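# Unscrew bottle cap, lay it flat, bottle upright

## Task

Twist the cap off the bottle and leave the cap lying flat on the table, with the bottle still standing upright. Both must stay that way on their own once the robot lets go, so the hands must release everything and pull away at the end.

## Robot and tools

Robot: two six-joint arms, left_arm and right_arm, each ending in an identical five-finger right hand (not mirrored, so every hand axis and number means the same on both). The hand point sits 0.05 m in front of the palm, where index pad and thumb tip meet in a pinch. Hand axes: +z runs along the straightened fingers (which extend 0.06 to 0.07 m past the point), +y leaves the palm face, +x crosses the palm toward the little finger, away from the thumb. A wrist bracket on the little-finger side sticks 0.03 m beyond the point along +y and 0.11 m across the palm and can collide with things.

Scene frame (used in result lines): origin on the table top midway between the arms, +z up, +x out over the table, left_arm on the +y side. The names left/right say nothing about image sides. Positions are in metres, orientation as quaternion wxyz, velocities in m/s and rad/s. Reported positions may be slightly off, worse at long reach.

The row: every motion command is one row of 28 numbers, each in [-1, 1], covering both arms even if one stays still. Order: left_arm dx, dy, dz, rx, ry, rz, then left_gripper little, ring, middle, index, thumb_bend, thumb_turn, force_limit, speed; then the same 14 for right_arm and right_gripper. dx..rz are an offset, not a pose: they are measured in that hand point's own axes from its measured pose at the start of the action (for a move, from the pose in the last result that shows one). 1.0 equals 0.6 m or 180 degrees; rx, ry, rz form a single rotation vector. Finger values: +1 straight/open, -1 curled shut; thumb_bend +1 straight, -1 fully bent; thumb_turn +1 beside the palm, -1 across in front of it. A pinch is roughly index -0.22, thumb_bend -0.75, thumb_turn -0.57. force_limit maps -1..+1 to about 0..10 N at the fingertip (0..15 N for both thumb motors) and only stops closing motors. speed maps -1..+1 to nearly zero..full (a full stroke in 0.6 s at full). There is no 'leave unchanged' value: to keep a hand as it is, resend the eight numbers last executed for it, or, if none yet, its hand_measured six plus hand_force_limit and hand_speed.

Tools:
- execute_actions(actions): a list of actions, each a table of up to 15 rows, one row per 1/30 s control step; a short table repeats its final row for the remaining steps. Every row is an offset from the action's start pose, not from the previous row. An empty list just returns state and images.
- move(target, speed, stop_force, blocking): drives each hand point in a straight line toward the pose given by the one 28-number row in target (offsets as above). Both paths finish together, taking 0.5 to 10 s, cut off at 10 s. speed is m/s, 0.002 to 0.5 (default 0.25); rotation is capped at twice that in rad/s. stop_force (N, 13 to 80, shared by both arms, not allowed in the first 0.2 s) ends an arm's path when its wrist sensor feels that much extra push against its travel; that arm then backs up two steps and holds. It is unreliable if the hand rotates during the move, and should be left out when pulling away from something you are pressing. Moves ignore obstacles and the other arm. blocking=false returns after 0.5 s while the arm keeps going (not combinable with stop_force); then use wait(0) or stop before sending anything else. The result adds a 'move:' line: done, off_target, moving, held, fault or contact, plus limits such as paced (pose clipped) or held (steps blocked), and each hand point's distance from its target.
- wait(seconds, 0 to 10): lets time pass with the last command held; returns early if a running move ends.
- stop(): brakes a running move; it needs room to decelerate.
- zoom_image(camera, region [x0, y0, x1, y1] in pixels, at most 504 by 504): closer look at one camera's latest image. Cameras: cam_head_left, cam_head_right, cam_high, cam_low, cam_left_wrist, cam_right_wrist, all 896x504.
- show_instructions(): shows the reference image pages.
- finished_scene(scene): ends the scene after the last command is held; irreversible.

Motion details: each step the commanded pose is clipped to within 100 mm and 16 degrees of the measured pose, so far targets may need several actions; 'Hand target' lines show what the controller is actually chasing. Motion lags commands by about 0.17 s. Position wins over orientation when both can't be met. 'pose unreachable' means a clearance check altered or blocked that arm's command.

Gripping: turn the thumb in front of the palm before reaching; the whole hand can then wrap objects 0.035 to 0.08 m wide. Motors move only when their target changes by 0.01 or more, then lock on reaching target or force_limit. hand_stopped_by gives per motor: moving, target, force, stalled or fault (dead for the scene). hand_load_n near zero means the grip is lost. For a soft grip close at speed -0.9 or below. To tighten, raise force_limit and send a target further closed than hand_measured; to loosen, send one more open.

Wrist force/torque lines give sensor readings in the end effector's axes, with offsets up to about 5.5 N, noise up to 3.4 N, saturating near 100 N.

Avoid: pushing stiff arms past a contact (fault stop), any torque reaching joint limits (elbow 136, wrists 49.1 N m) or 150 N outside force, which freezes the arm for 10 s; the two arms striking or pressing on each other anywhere; knocking the bottle or cap off the table or over; dropping or slamming things; MOTOR HOT warnings near 70 °C before an 85 °C over-temperature brake. Loose objects may occasionally get nudged by outside pushes.

Each tool is called after ">>>" as name(argument=value, ...) on one line, values as JSON.

## Session

>>> execute_actions(actions=[])

Scene clock: 0.00 s.
left_arm: end_effector_position=(-0.0581, +1.3847, +0.4832) hand_measured=(+1.000, +1.000, +1.000, +1.000, +1.000, +1.000) hand_load_n=(+0.0, +0.0, +0.0, +0.0, +0.0, +0.0) hand_stopped_by=(target, target, target, target, target, target) hand_force_limit=0.00 hand_speed=-0.80 end_effector_quat_wxyz=(-0.028, -0.672, +0.739, -0.049) end_effector_velocity=(+0.000, -0.000, -0.001) end_effector_angular_velocity=(-0.000, -0.000, -0.000) | right_arm: end_effector_position=(+0.2646, -0.9725, +0.6325) hand_measured=(+1.000, +1.000, +1.000, +1.000, +1.000, +1.000) hand_load_n=(+0.0, +0.0, +0.0, +0.0, +0.0, +0.0) hand_stopped_by=(target, target, target, target, target, target) hand_force_limit=0.00 hand_speed=-0.80 end_effector_quat_wxyz=(+0.050, +0.689, +0.723, +0.021) end_effector_velocity=(-0.000, -0.001, -0.001) end_effector_angular_velocity=(+0.002, -0.000, -0.001)
Joint positions: left_arm=[ 1.102 -1.418  1.495  1.594  1.623 -1.742] | right_arm=[-1.646 -1.639  1.46   1.725  1.465 -1.748]
Joint velocities: left_arm=[-0.     0.     0.001 -0.001  0.     0.   ] | right_arm=[ 0.     0.001  0.     0.    -0.     0.001]
Wrist force (N, on the end effector, along its own x y z axes, offset not removed): no reading
Wrist torque (N m, same axes, about the end effector's origin, offset not removed): no reading
Hand target (left_arm): -0.058, +1.385, +0.483; -0.028, -0.672, +0.739, -0.049
Hand target (right_arm): +0.265, -0.972, +0.632; +0.050, +0.689, +0.723, +0.021

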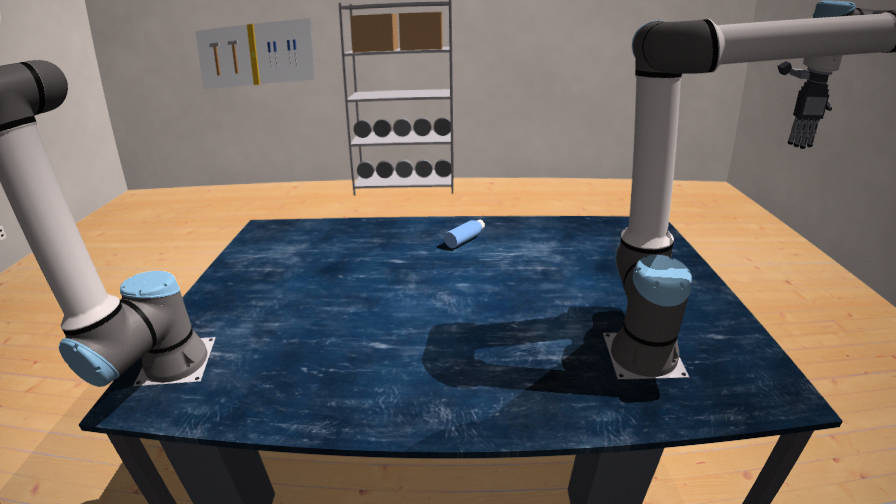

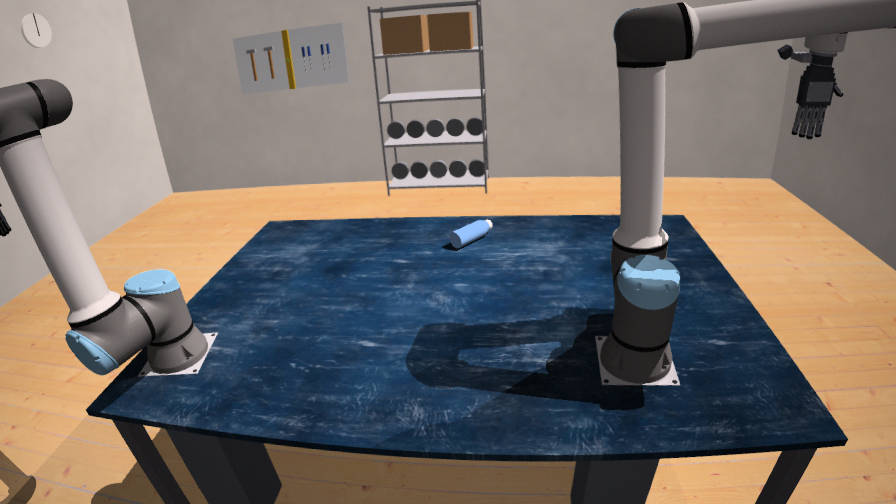

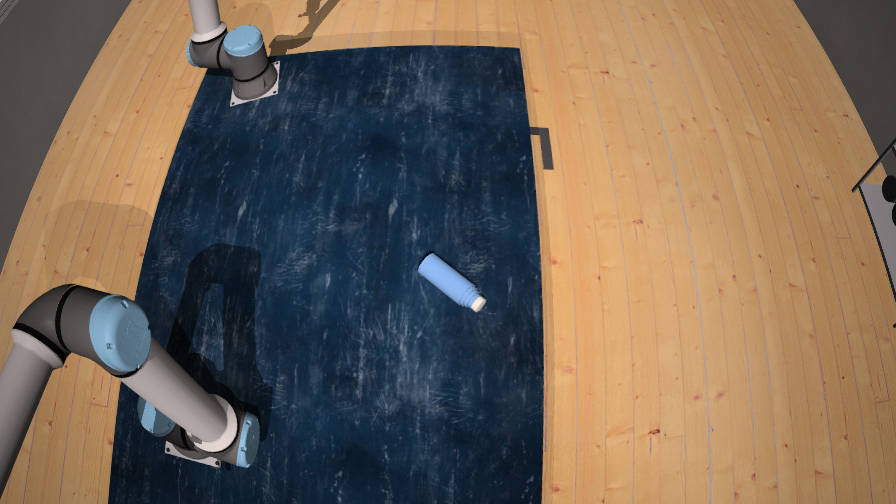

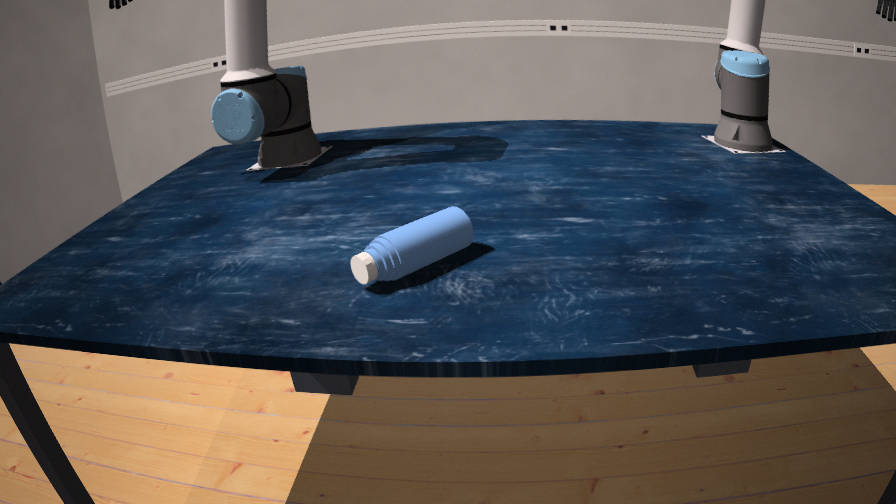

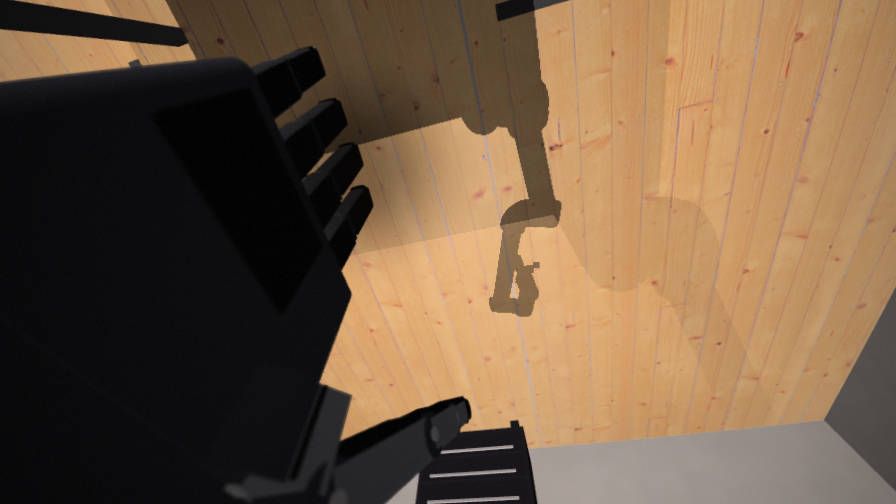

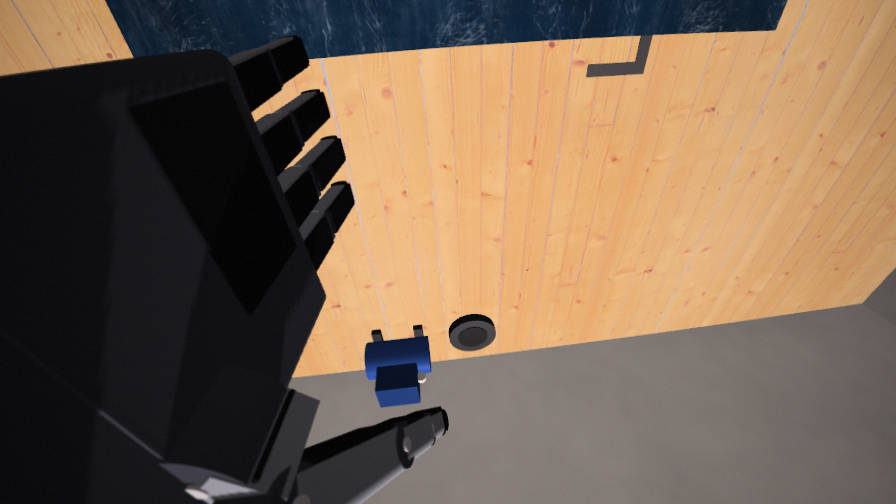

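>>> move(target=[0.30,-0.963,0.037,0,0,0.33,1,1,1,1,1,1,1,0,0.607,0.482,0.24,0,0,0.367,0.6,0.6,0.6,0.6,1,-1,0.2,0], speed=0.4)

Scene clock: 122.27 s.
left_arm: end_effector_position=(+0.5005, +1.1496, +0.5011) hand_measured=(+1.000, +1.000, +1.000, +1.000, +1.000, +1.000) hand_load_n=(+0.0, +0.0, +0.0, +0.0, +0.0, +0.0) hand_stopped_by=(target, target, target, target, target, target) hand_force_limit=1.00 hand_speed=0.00 end_effector_quat_wxyz=(+0.001, -0.218, +0.974, -0.057) end_effector_velocity=(+0.002, -0.000, +0.001) end_effector_angular_velocity=(-0.001, -0.001, -0.003) | right_arm: end_effector_position=(+0.5503, -0.6002, +0.5027) hand_measured=(+0.600, +0.600, +0.600, +0.600, +1.000, -1.000) hand_load_n=(+0.0, +0.0, +0.0, +0.0, +0.0, +0.0) hand_stopped_by=(target, target, target, target, target, target) hand_force_limit=0.20 hand_speed=0.00 end_effector_quat_wxyz=(+0.030, +0.971, +0.231, +0.046) end_effector_velocity=(+0.001, +0.001, -0.001) end_effector_angular_velocity=(-0.002, +0.006, -0.009)
Joint positions: left_arm=[ 0.056 -1.431  1.456  1.55   1.685 -1.754] | right_arm=[-0.344 -1.6    1.625  1.437  1.565  0.705]
Joint velocities: left_arm=[-0.001  0.002 -0.003  0.001  0.001  0.002] | right_arm=[ 0.007  0.006 -0.004  0.002  0.006  0.015]
Wrist force (N, on the end effector, along its own x y z axes, offset not removed): left_arm=[-4.6 -0.7 -1.3] | right_arm=[1.1 4.4 -8.5]
Wrist torque (N m, same axes, about the end effector's origin, offset not removed): left_arm=[0.08 0.86 -0.30] | right_arm=[1.14 0.13 0.19]
Hand target (left_arm): +0.501, +1.150, +0.501; +0.001, -0.218, +0.974, -0.057
Hand target (right_arm): +0.550, -0.600, +0.503; +0.030, +0.972, +0.231, +0.045
Off the commanded pose (left_arm): 0.001 m, 0 deg.
Off the commanded pose (right_arm): 0.001 m, 0 deg.
move: done

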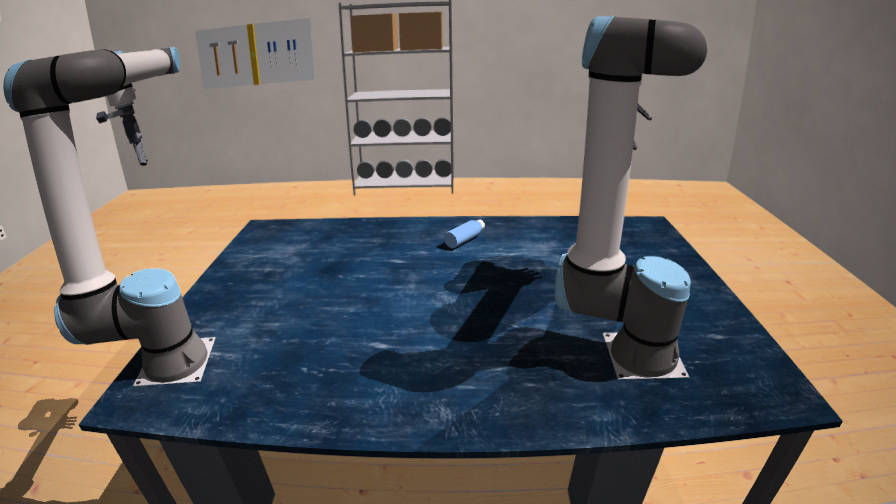

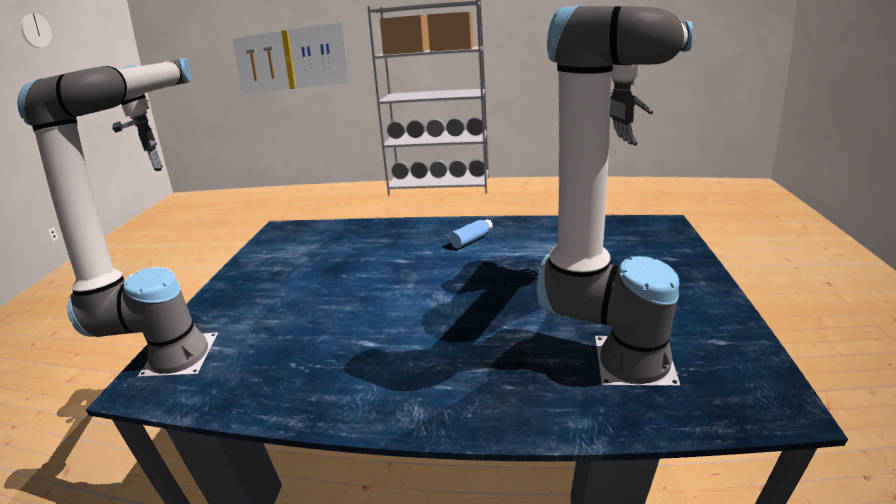

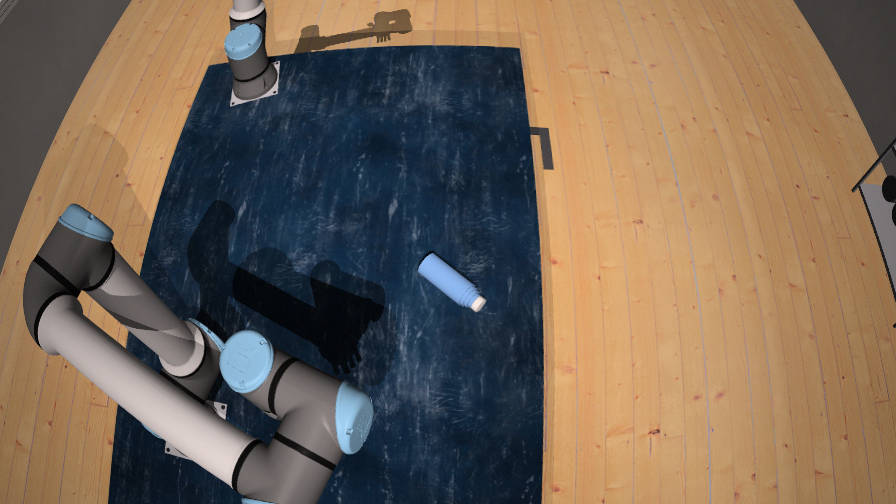

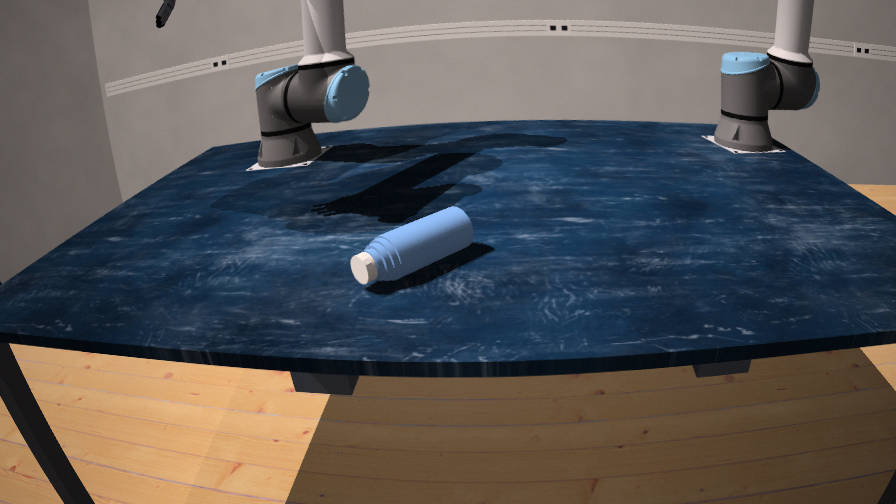

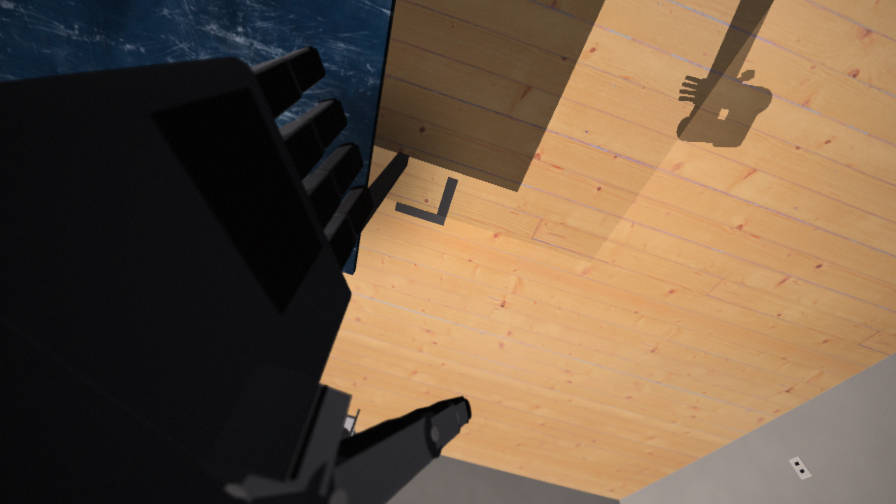

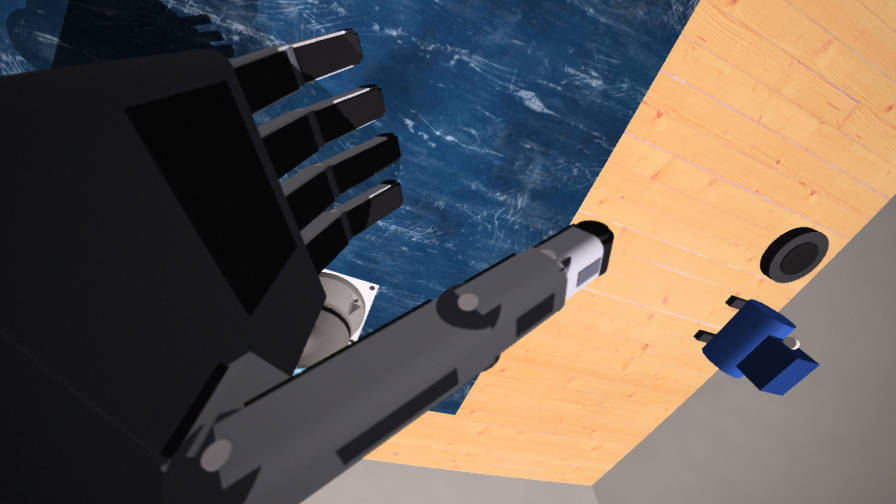

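>>> move(target=[0.147,-0.89,0.188,0,0,0.3,1,1,1,1,1,1,1,0,0.727,-0.754,0.497,0.220,0.111,0.376,0.6,0.6,0.6,0.6,1,-1,0.2,0], speed=0.4)

Scene clock: 147.23 s.
left_arm: end_effector_position=(+0.6494, +0.6188, +0.4513) hand_measured=(+1.000, +1.000, +1.000, +1.000, +1.000, +1.000) hand_load_n=(+0.0, +0.0, +0.0, +0.0, +0.0, +0.0) hand_stopped_by=(target, target, target, target, target, target) hand_force_limit=1.00 hand_speed=0.00 end_effector_quat_wxyz=(+0.027, +0.248, +0.967, -0.051) end_effector_velocity=(+0.000, -0.001, -0.000) end_effector_angular_velocity=(+0.001, +0.000, -0.002) | right_arm: end_effector_position=(+0.7671, -0.0114, +0.2031) hand_measured=(+0.600, +0.600, +0.600, +0.600, +1.000, -1.000) hand_load_n=(+0.0, +0.0, +0.0, +0.0, +0.0, +0.0) hand_stopped_by=(target, target, target, target, target, target) hand_force_limit=0.20 hand_speed=0.00 end_effector_quat_wxyz=(-0.347, +0.867, -0.332, +0.133) end_effector_velocity=(+0.002, +0.002, +0.001) end_effector_angular_velocity=(+0.001, -0.004, -0.004)
Joint positions: left_arm=[-0.825 -1.362  1.45   1.395  1.647 -1.696] | right_arm=[ 0.351 -1.089  1.465  0.509  1.206  2.73 ]
Joint velocities: left_arm=[-0.001  0.002 -0.001  0.001 -0.001  0.001] | right_arm=[ 0.002  0.001 -0.002 -0.005  0.004  0.005]
Wrist force (N, on the end effector, along its own x y z axes, offset not removed): left_arm=[2.8 -5.6 -2.7] | right_arm=[0.7 -1.8 -7.0]
Wrist torque (N m, same axes, about the end effector's origin, offset not removed): left_arm=[-0.51 -0.53 0.10] | right_arm=[0.09 0.05 -0.01]
Hand target (left_arm): +0.649, +0.619, +0.451; +0.027, +0.248, +0.967, -0.051
Hand target (right_arm): +0.767, -0.011, +0.203; -0.347, +0.867, -0.332, +0.133
Off the commanded pose (left_arm): 0.001 m, 0 deg.
Off the commanded pose (right_arm): 0.001 m, 0 deg.
move: done

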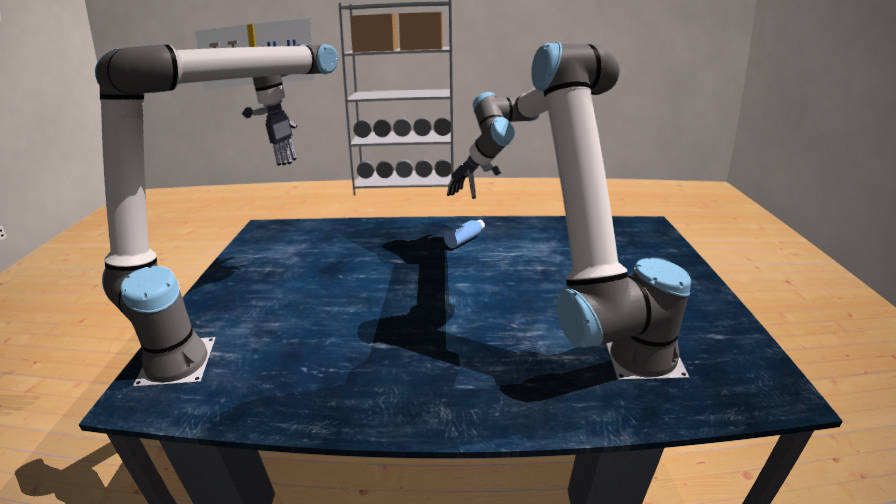

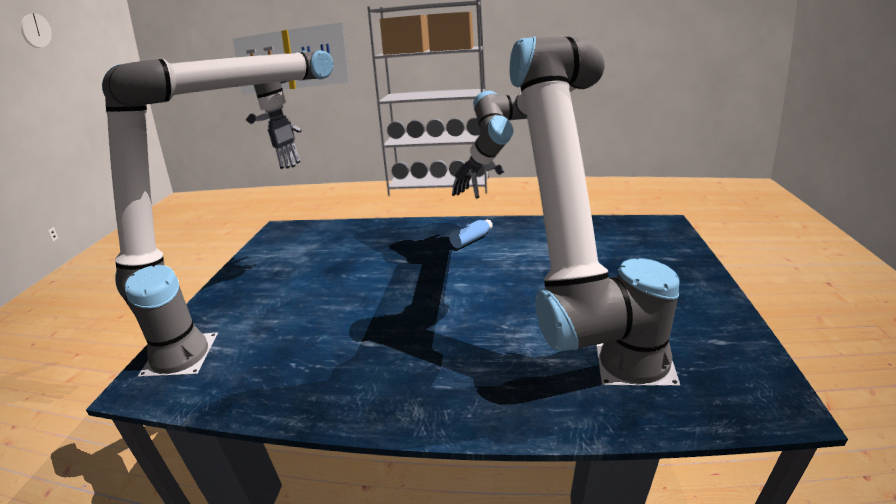

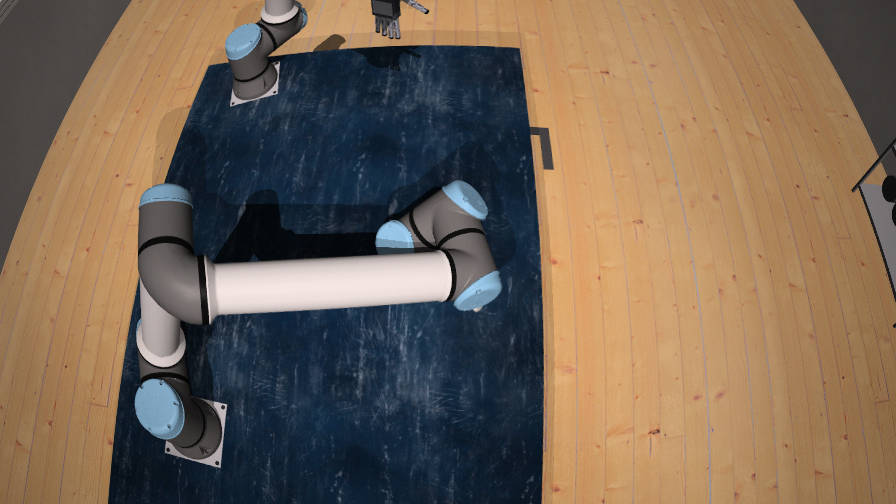

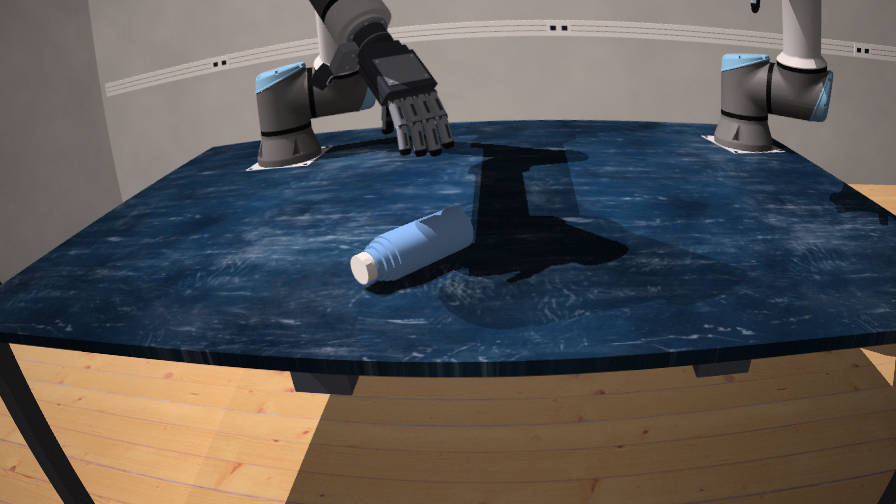

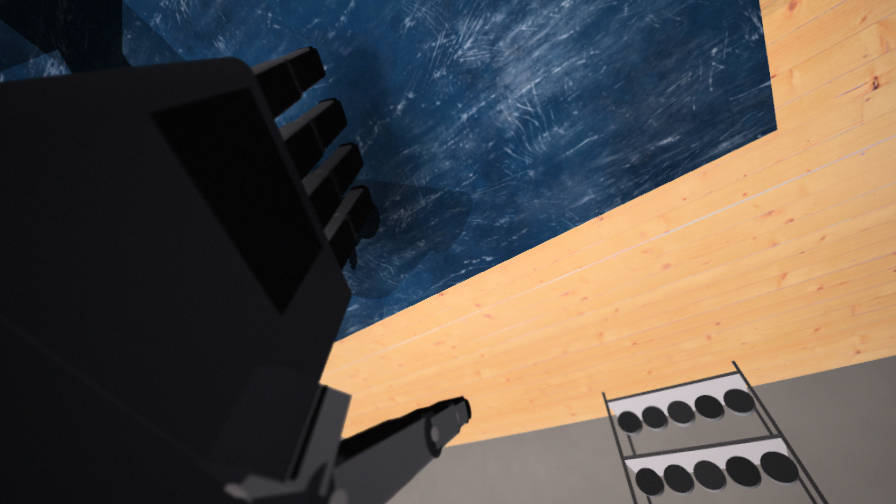

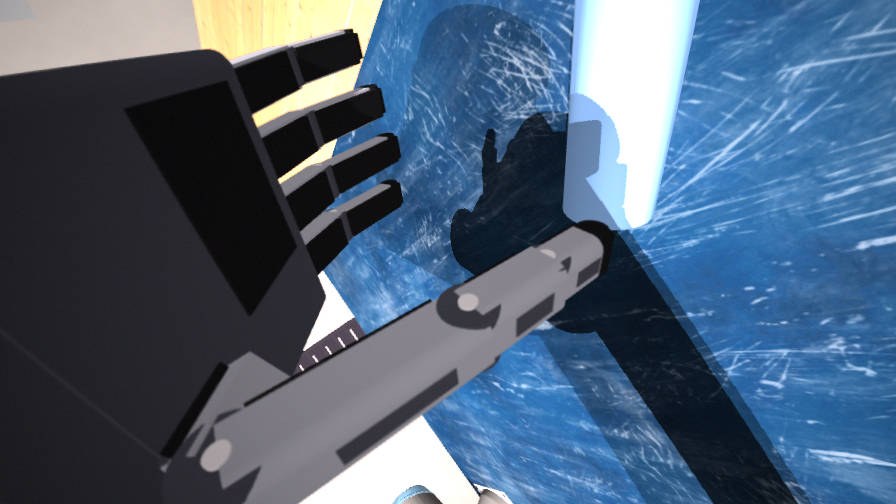

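>>> move(target=[-0.055,-0.452,0.127,0.340,0.0092,-0.037,1,1,1,0.62,0,-0.57,1,0,0,0.084,0.0876,0,0,0,0.6,0.6,0.6,0.6,1,-1,0.2,0], speed=0.3)

Scene clock: 185.57 s.
left_arm: end_effector_position=(+0.5488, +0.3583, +0.4015) hand_measured=(+1.000, +1.000, +1.000, +0.620, +0.000, -0.570) hand_load_n=(+0.0, +0.0, +0.0, +0.0, +0.0, +0.0) hand_stopped_by=(target, target, target, target, target, target) hand_force_limit=1.00 hand_speed=0.00 end_effector_quat_wxyz=(-0.120, +0.174, +0.819, -0.534) end_effector_velocity=(+0.000, -0.002, -0.001) end_effector_angular_velocity=(-0.010, +0.000, +0.009) | right_arm: end_effector_position=(+0.7669, -0.0115, +0.1303) hand_measured=(+0.600, +0.600, +0.600, +0.600, +1.000, -1.000) hand_load_n=(+0.0, +0.0, +0.0, +0.0, +0.0, +0.0) hand_stopped_by=(target, target, target, target, target, target) hand_force_limit=0.20 hand_speed=0.00 end_effector_quat_wxyz=(-0.347, +0.867, -0.332, +0.133) end_effector_velocity=(-0.000, +0.000, +0.000) end_effector_angular_velocity=(+0.000, -0.001, -0.000)
Joint positions: left_arm=[-0.852 -1.282  1.549  0.843  2.676 -2.09 ] | right_arm=[ 0.351 -1.04   1.528  0.397  1.206  2.73 ]
Joint velocities: left_arm=[-0.002 -0.006  0.006 -0.033  0.002 -0.03 ] | right_arm=[-0.    -0.001  0.001 -0.001 -0.     0.   ]
Wrist force (N, on the end effector, along its own x y z axes, offset not removed): left_arm=[-2.4 -0.9 4.9] | right_arm=[2.3 0.6 -5.8]
Wrist torque (N m, same axes, about the end effector's origin, offset not removed): left_arm=[-0.24 0.04 -0.24] | right_arm=[0.67 -0.03 0.03]
Hand target (left_arm): +0.549, +0.358, +0.401; -0.120, +0.174, +0.819, -0.534
Hand target (right_arm): +0.767, -0.012, +0.130; -0.347, +0.867, -0.332, +0.133
Off the commanded pose (left_arm): 0.001 m, 0 deg.
Off the commanded pose (right_arm): 0.000 m, 0 deg.
move: done

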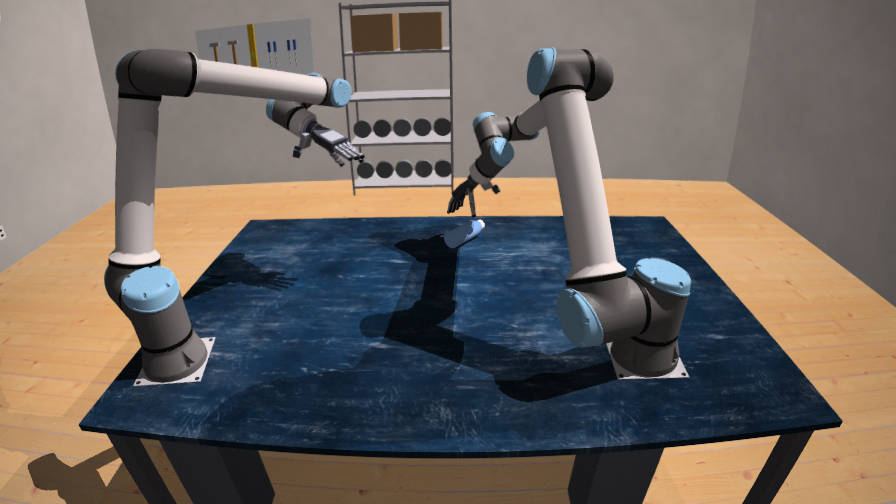

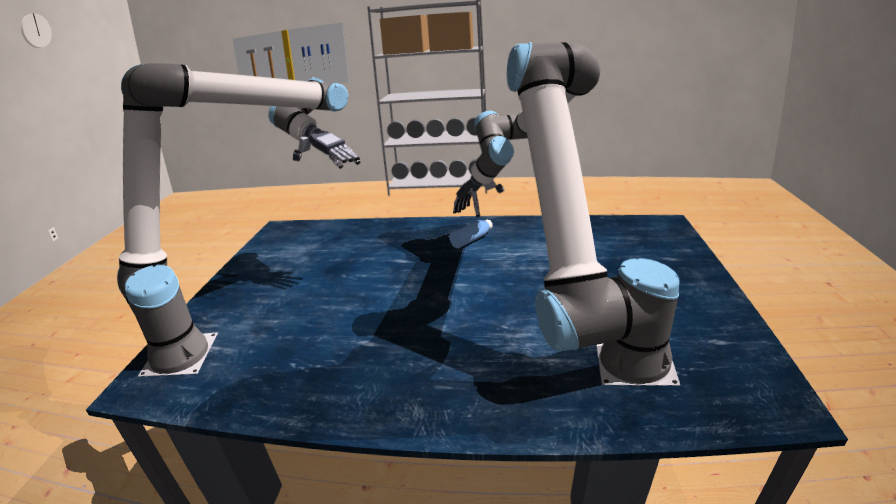

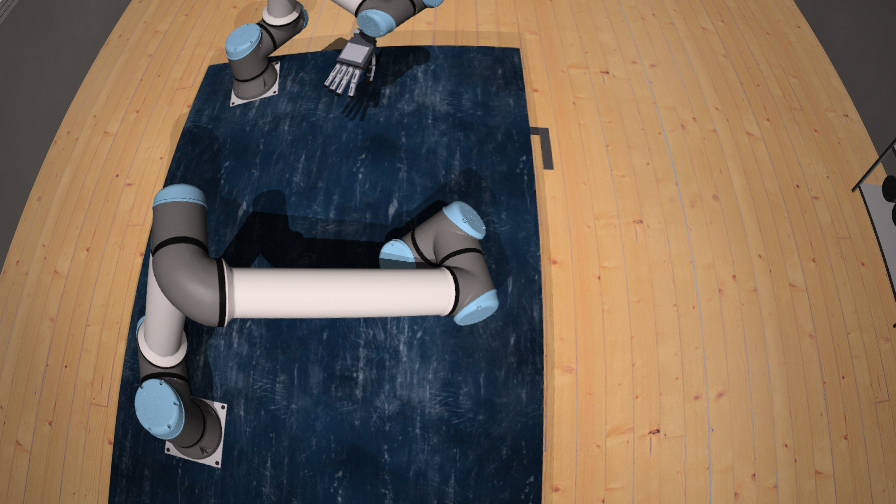

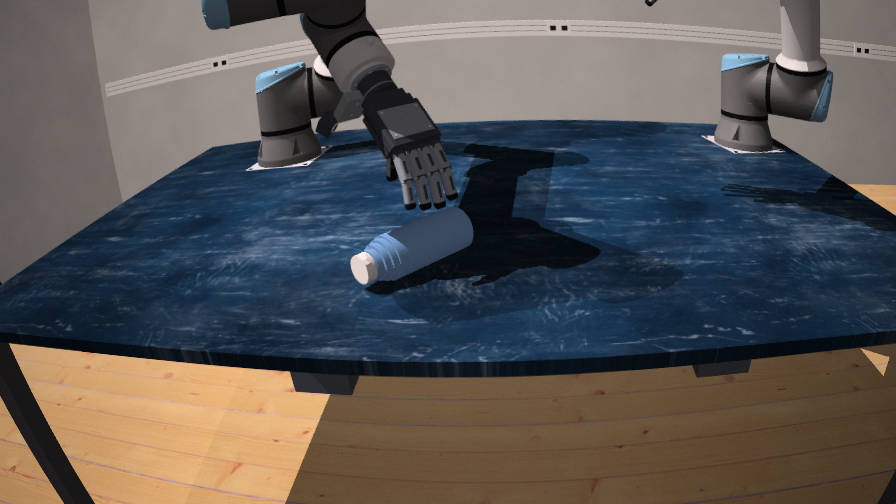

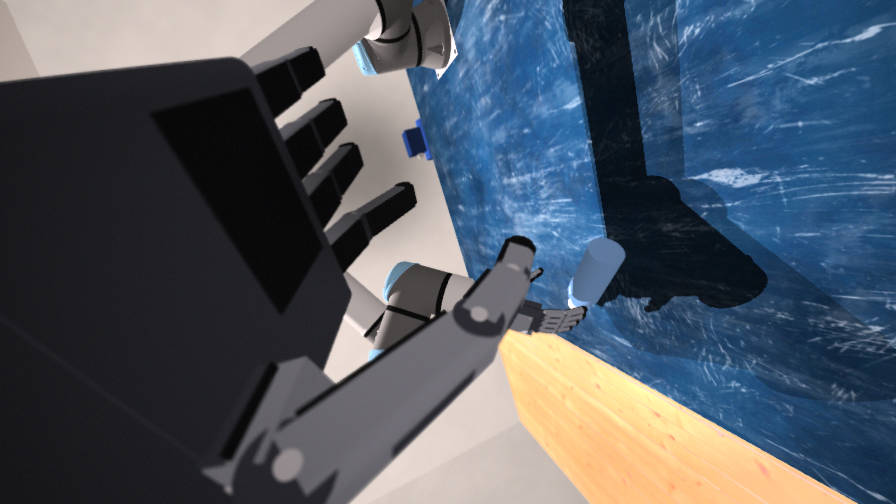

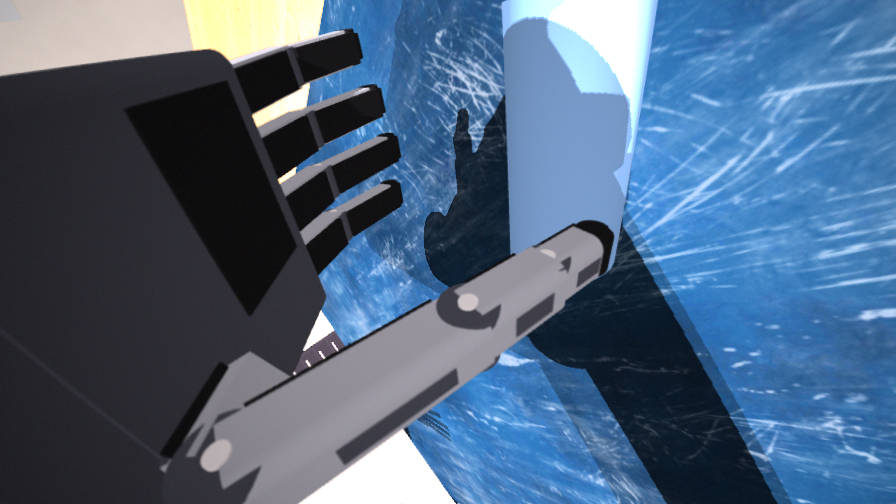

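>>> move(target=[0,0,0,0,0,0,1,1,1,0.62,0,-0.57,1,0,0,0.0872,0.043,0,0,0,0.6,0.6,0.6,0.6,1,-1,0.2,0], speed=0.1)

>>> zoom_image(camera="cam_low", region=[320,120,560,300])

Scene clock: 220.60 s.
left_arm: end_effector_position=(+0.5488, +0.3583, +0.4015) hand_measured=(+1.000, +1.000, +1.000, +0.620, +0.000, -0.570) hand_load_n=(+0.0, +0.0, +0.0, +0.0, +0.0, +0.0) hand_stopped_by=(target, target, target, target, target, target) hand_force_limit=1.00 hand_speed=0.00 end_effector_quat_wxyz=(-0.120, +0.174, +0.819, -0.534) end_effector_velocity=(+0.001, -0.000, +0.001) end_effector_angular_velocity=(-0.002, -0.002, +0.000) | right_arm: end_effector_position=(+0.7536, -0.0264, +0.0757) hand_measured=(+0.600, +0.600, +0.600, +0.600, +1.000, -1.000) hand_load_n=(+0.0, +0.0, +0.0, +0.0, +0.0, +0.0) hand_stopped_by=(target, target, target, target, target, target) hand_force_limit=0.20 hand_speed=0.00 end_effector_quat_wxyz=(-0.347, +0.867, -0.332, +0.133) end_effector_velocity=(+0.000, -0.000, -0.001) end_effector_angular_velocity=(+0.001, -0.000, -0.000)
Joint positions: left_arm=[-0.852 -1.282  1.549  0.843  2.676 -2.09 ] | right_arm=[ 0.336 -1.021  1.608  0.302  1.197  2.717]
Joint velocities: left_arm=[ 0.001 -0.    -0.001 -0.001  0.     0.   ] | right_arm=[-0.001  0.001  0.002 -0.003 -0.001  0.   ]
Wrist force (N, on the end effector, along its own x y z axes, offset not removed): left_arm=[-1.3 -1.4 0.5] | right_arm=[1.4 -6.2 -0.1]
Wrist torque (N m, same axes, about the end effector's origin, offset not removed): left_arm=[-0.06 -0.02 0.08] | right_arm=[-0.96 -0.52 -0.20]
Hand target (left_arm): +0.549, +0.358, +0.401; -0.120, +0.174, +0.819, -0.534
Hand target (right_arm): +0.754, -0.026, +0.076; -0.347, +0.867, -0.332, +0.133
Off the commanded pose (left_arm): 0.000 m, 0 deg.
Off the commanded pose (right_arm): 0.000 m, 0 deg.
move: done

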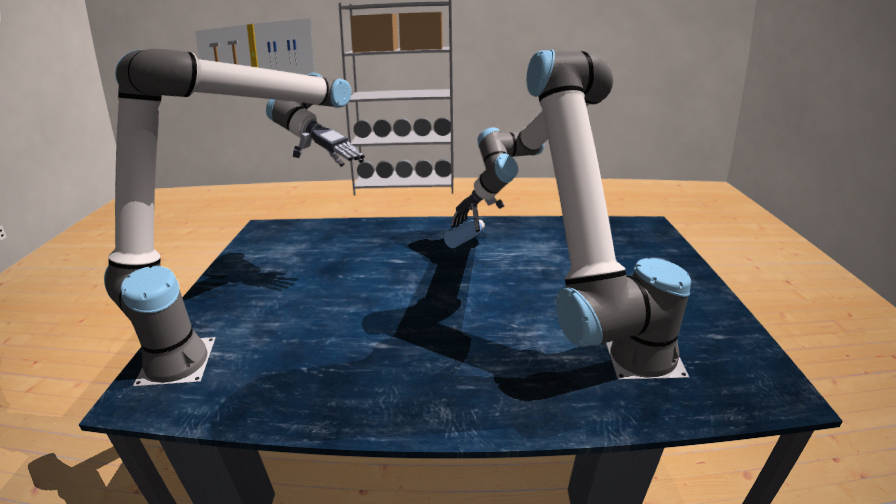

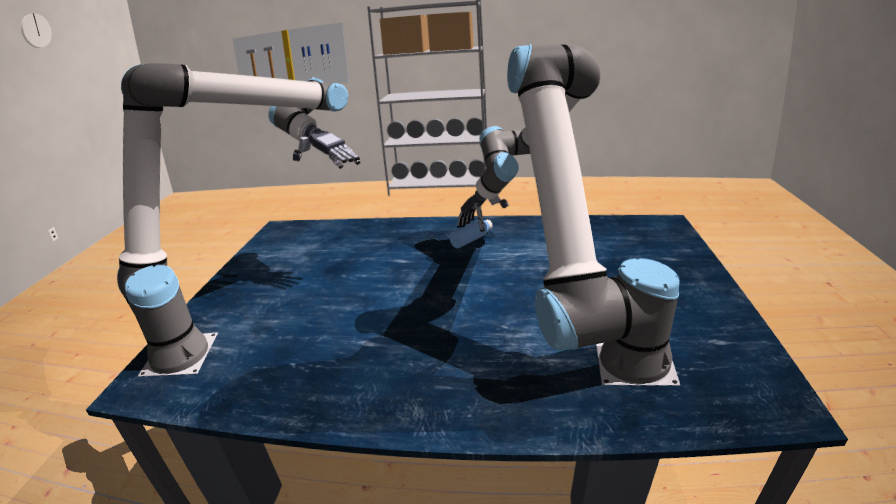

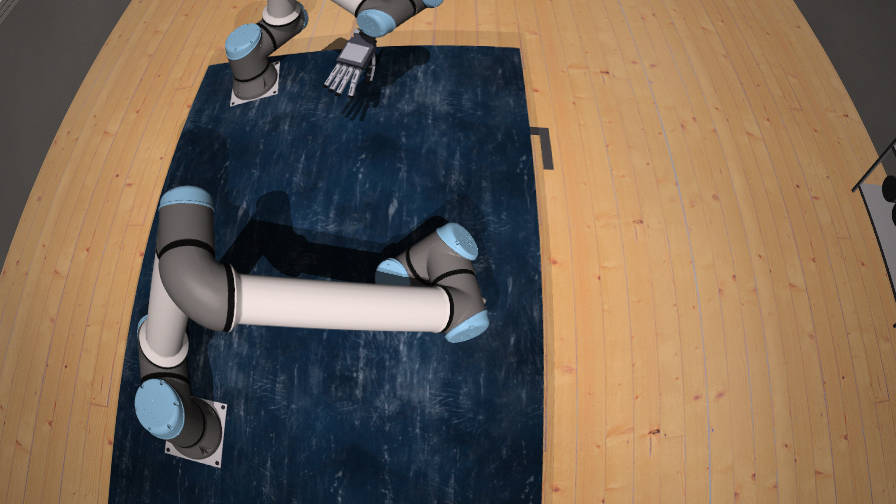

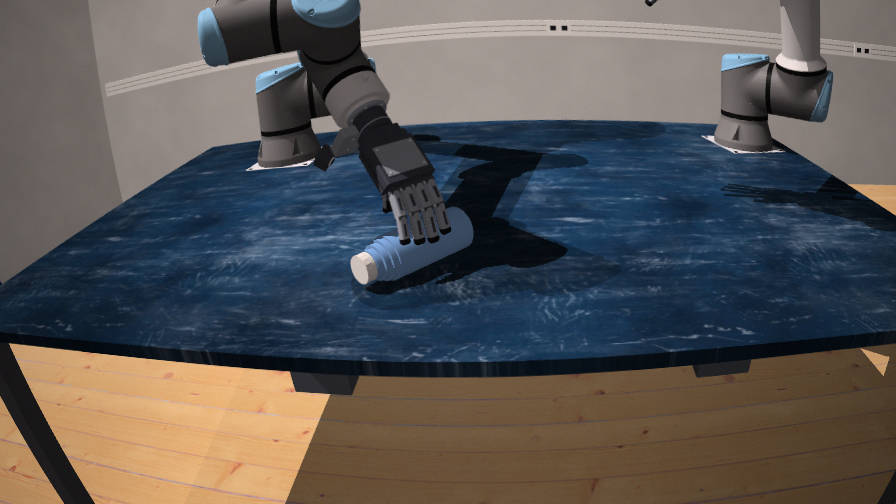

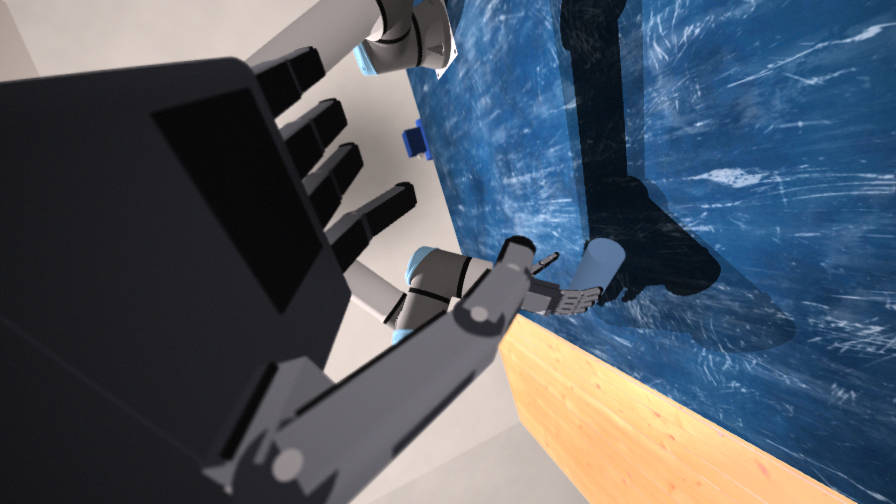

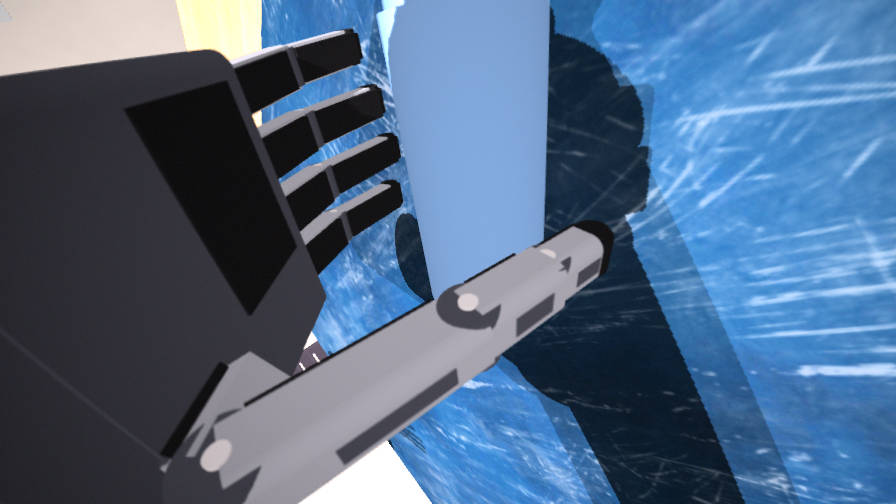

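Region (320, 120, 560, 300) of cam_low's 896x504 image, scaled by 2.100, with more detail than that image has; it fills the top 378 rows of this view, and the rest is white.

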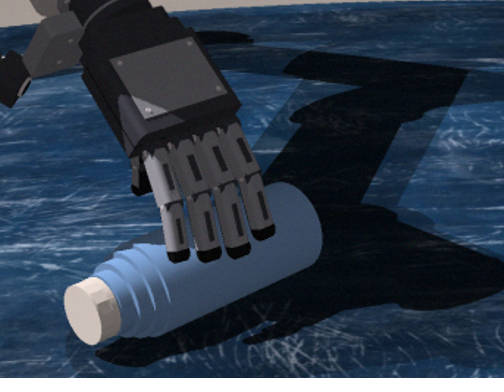

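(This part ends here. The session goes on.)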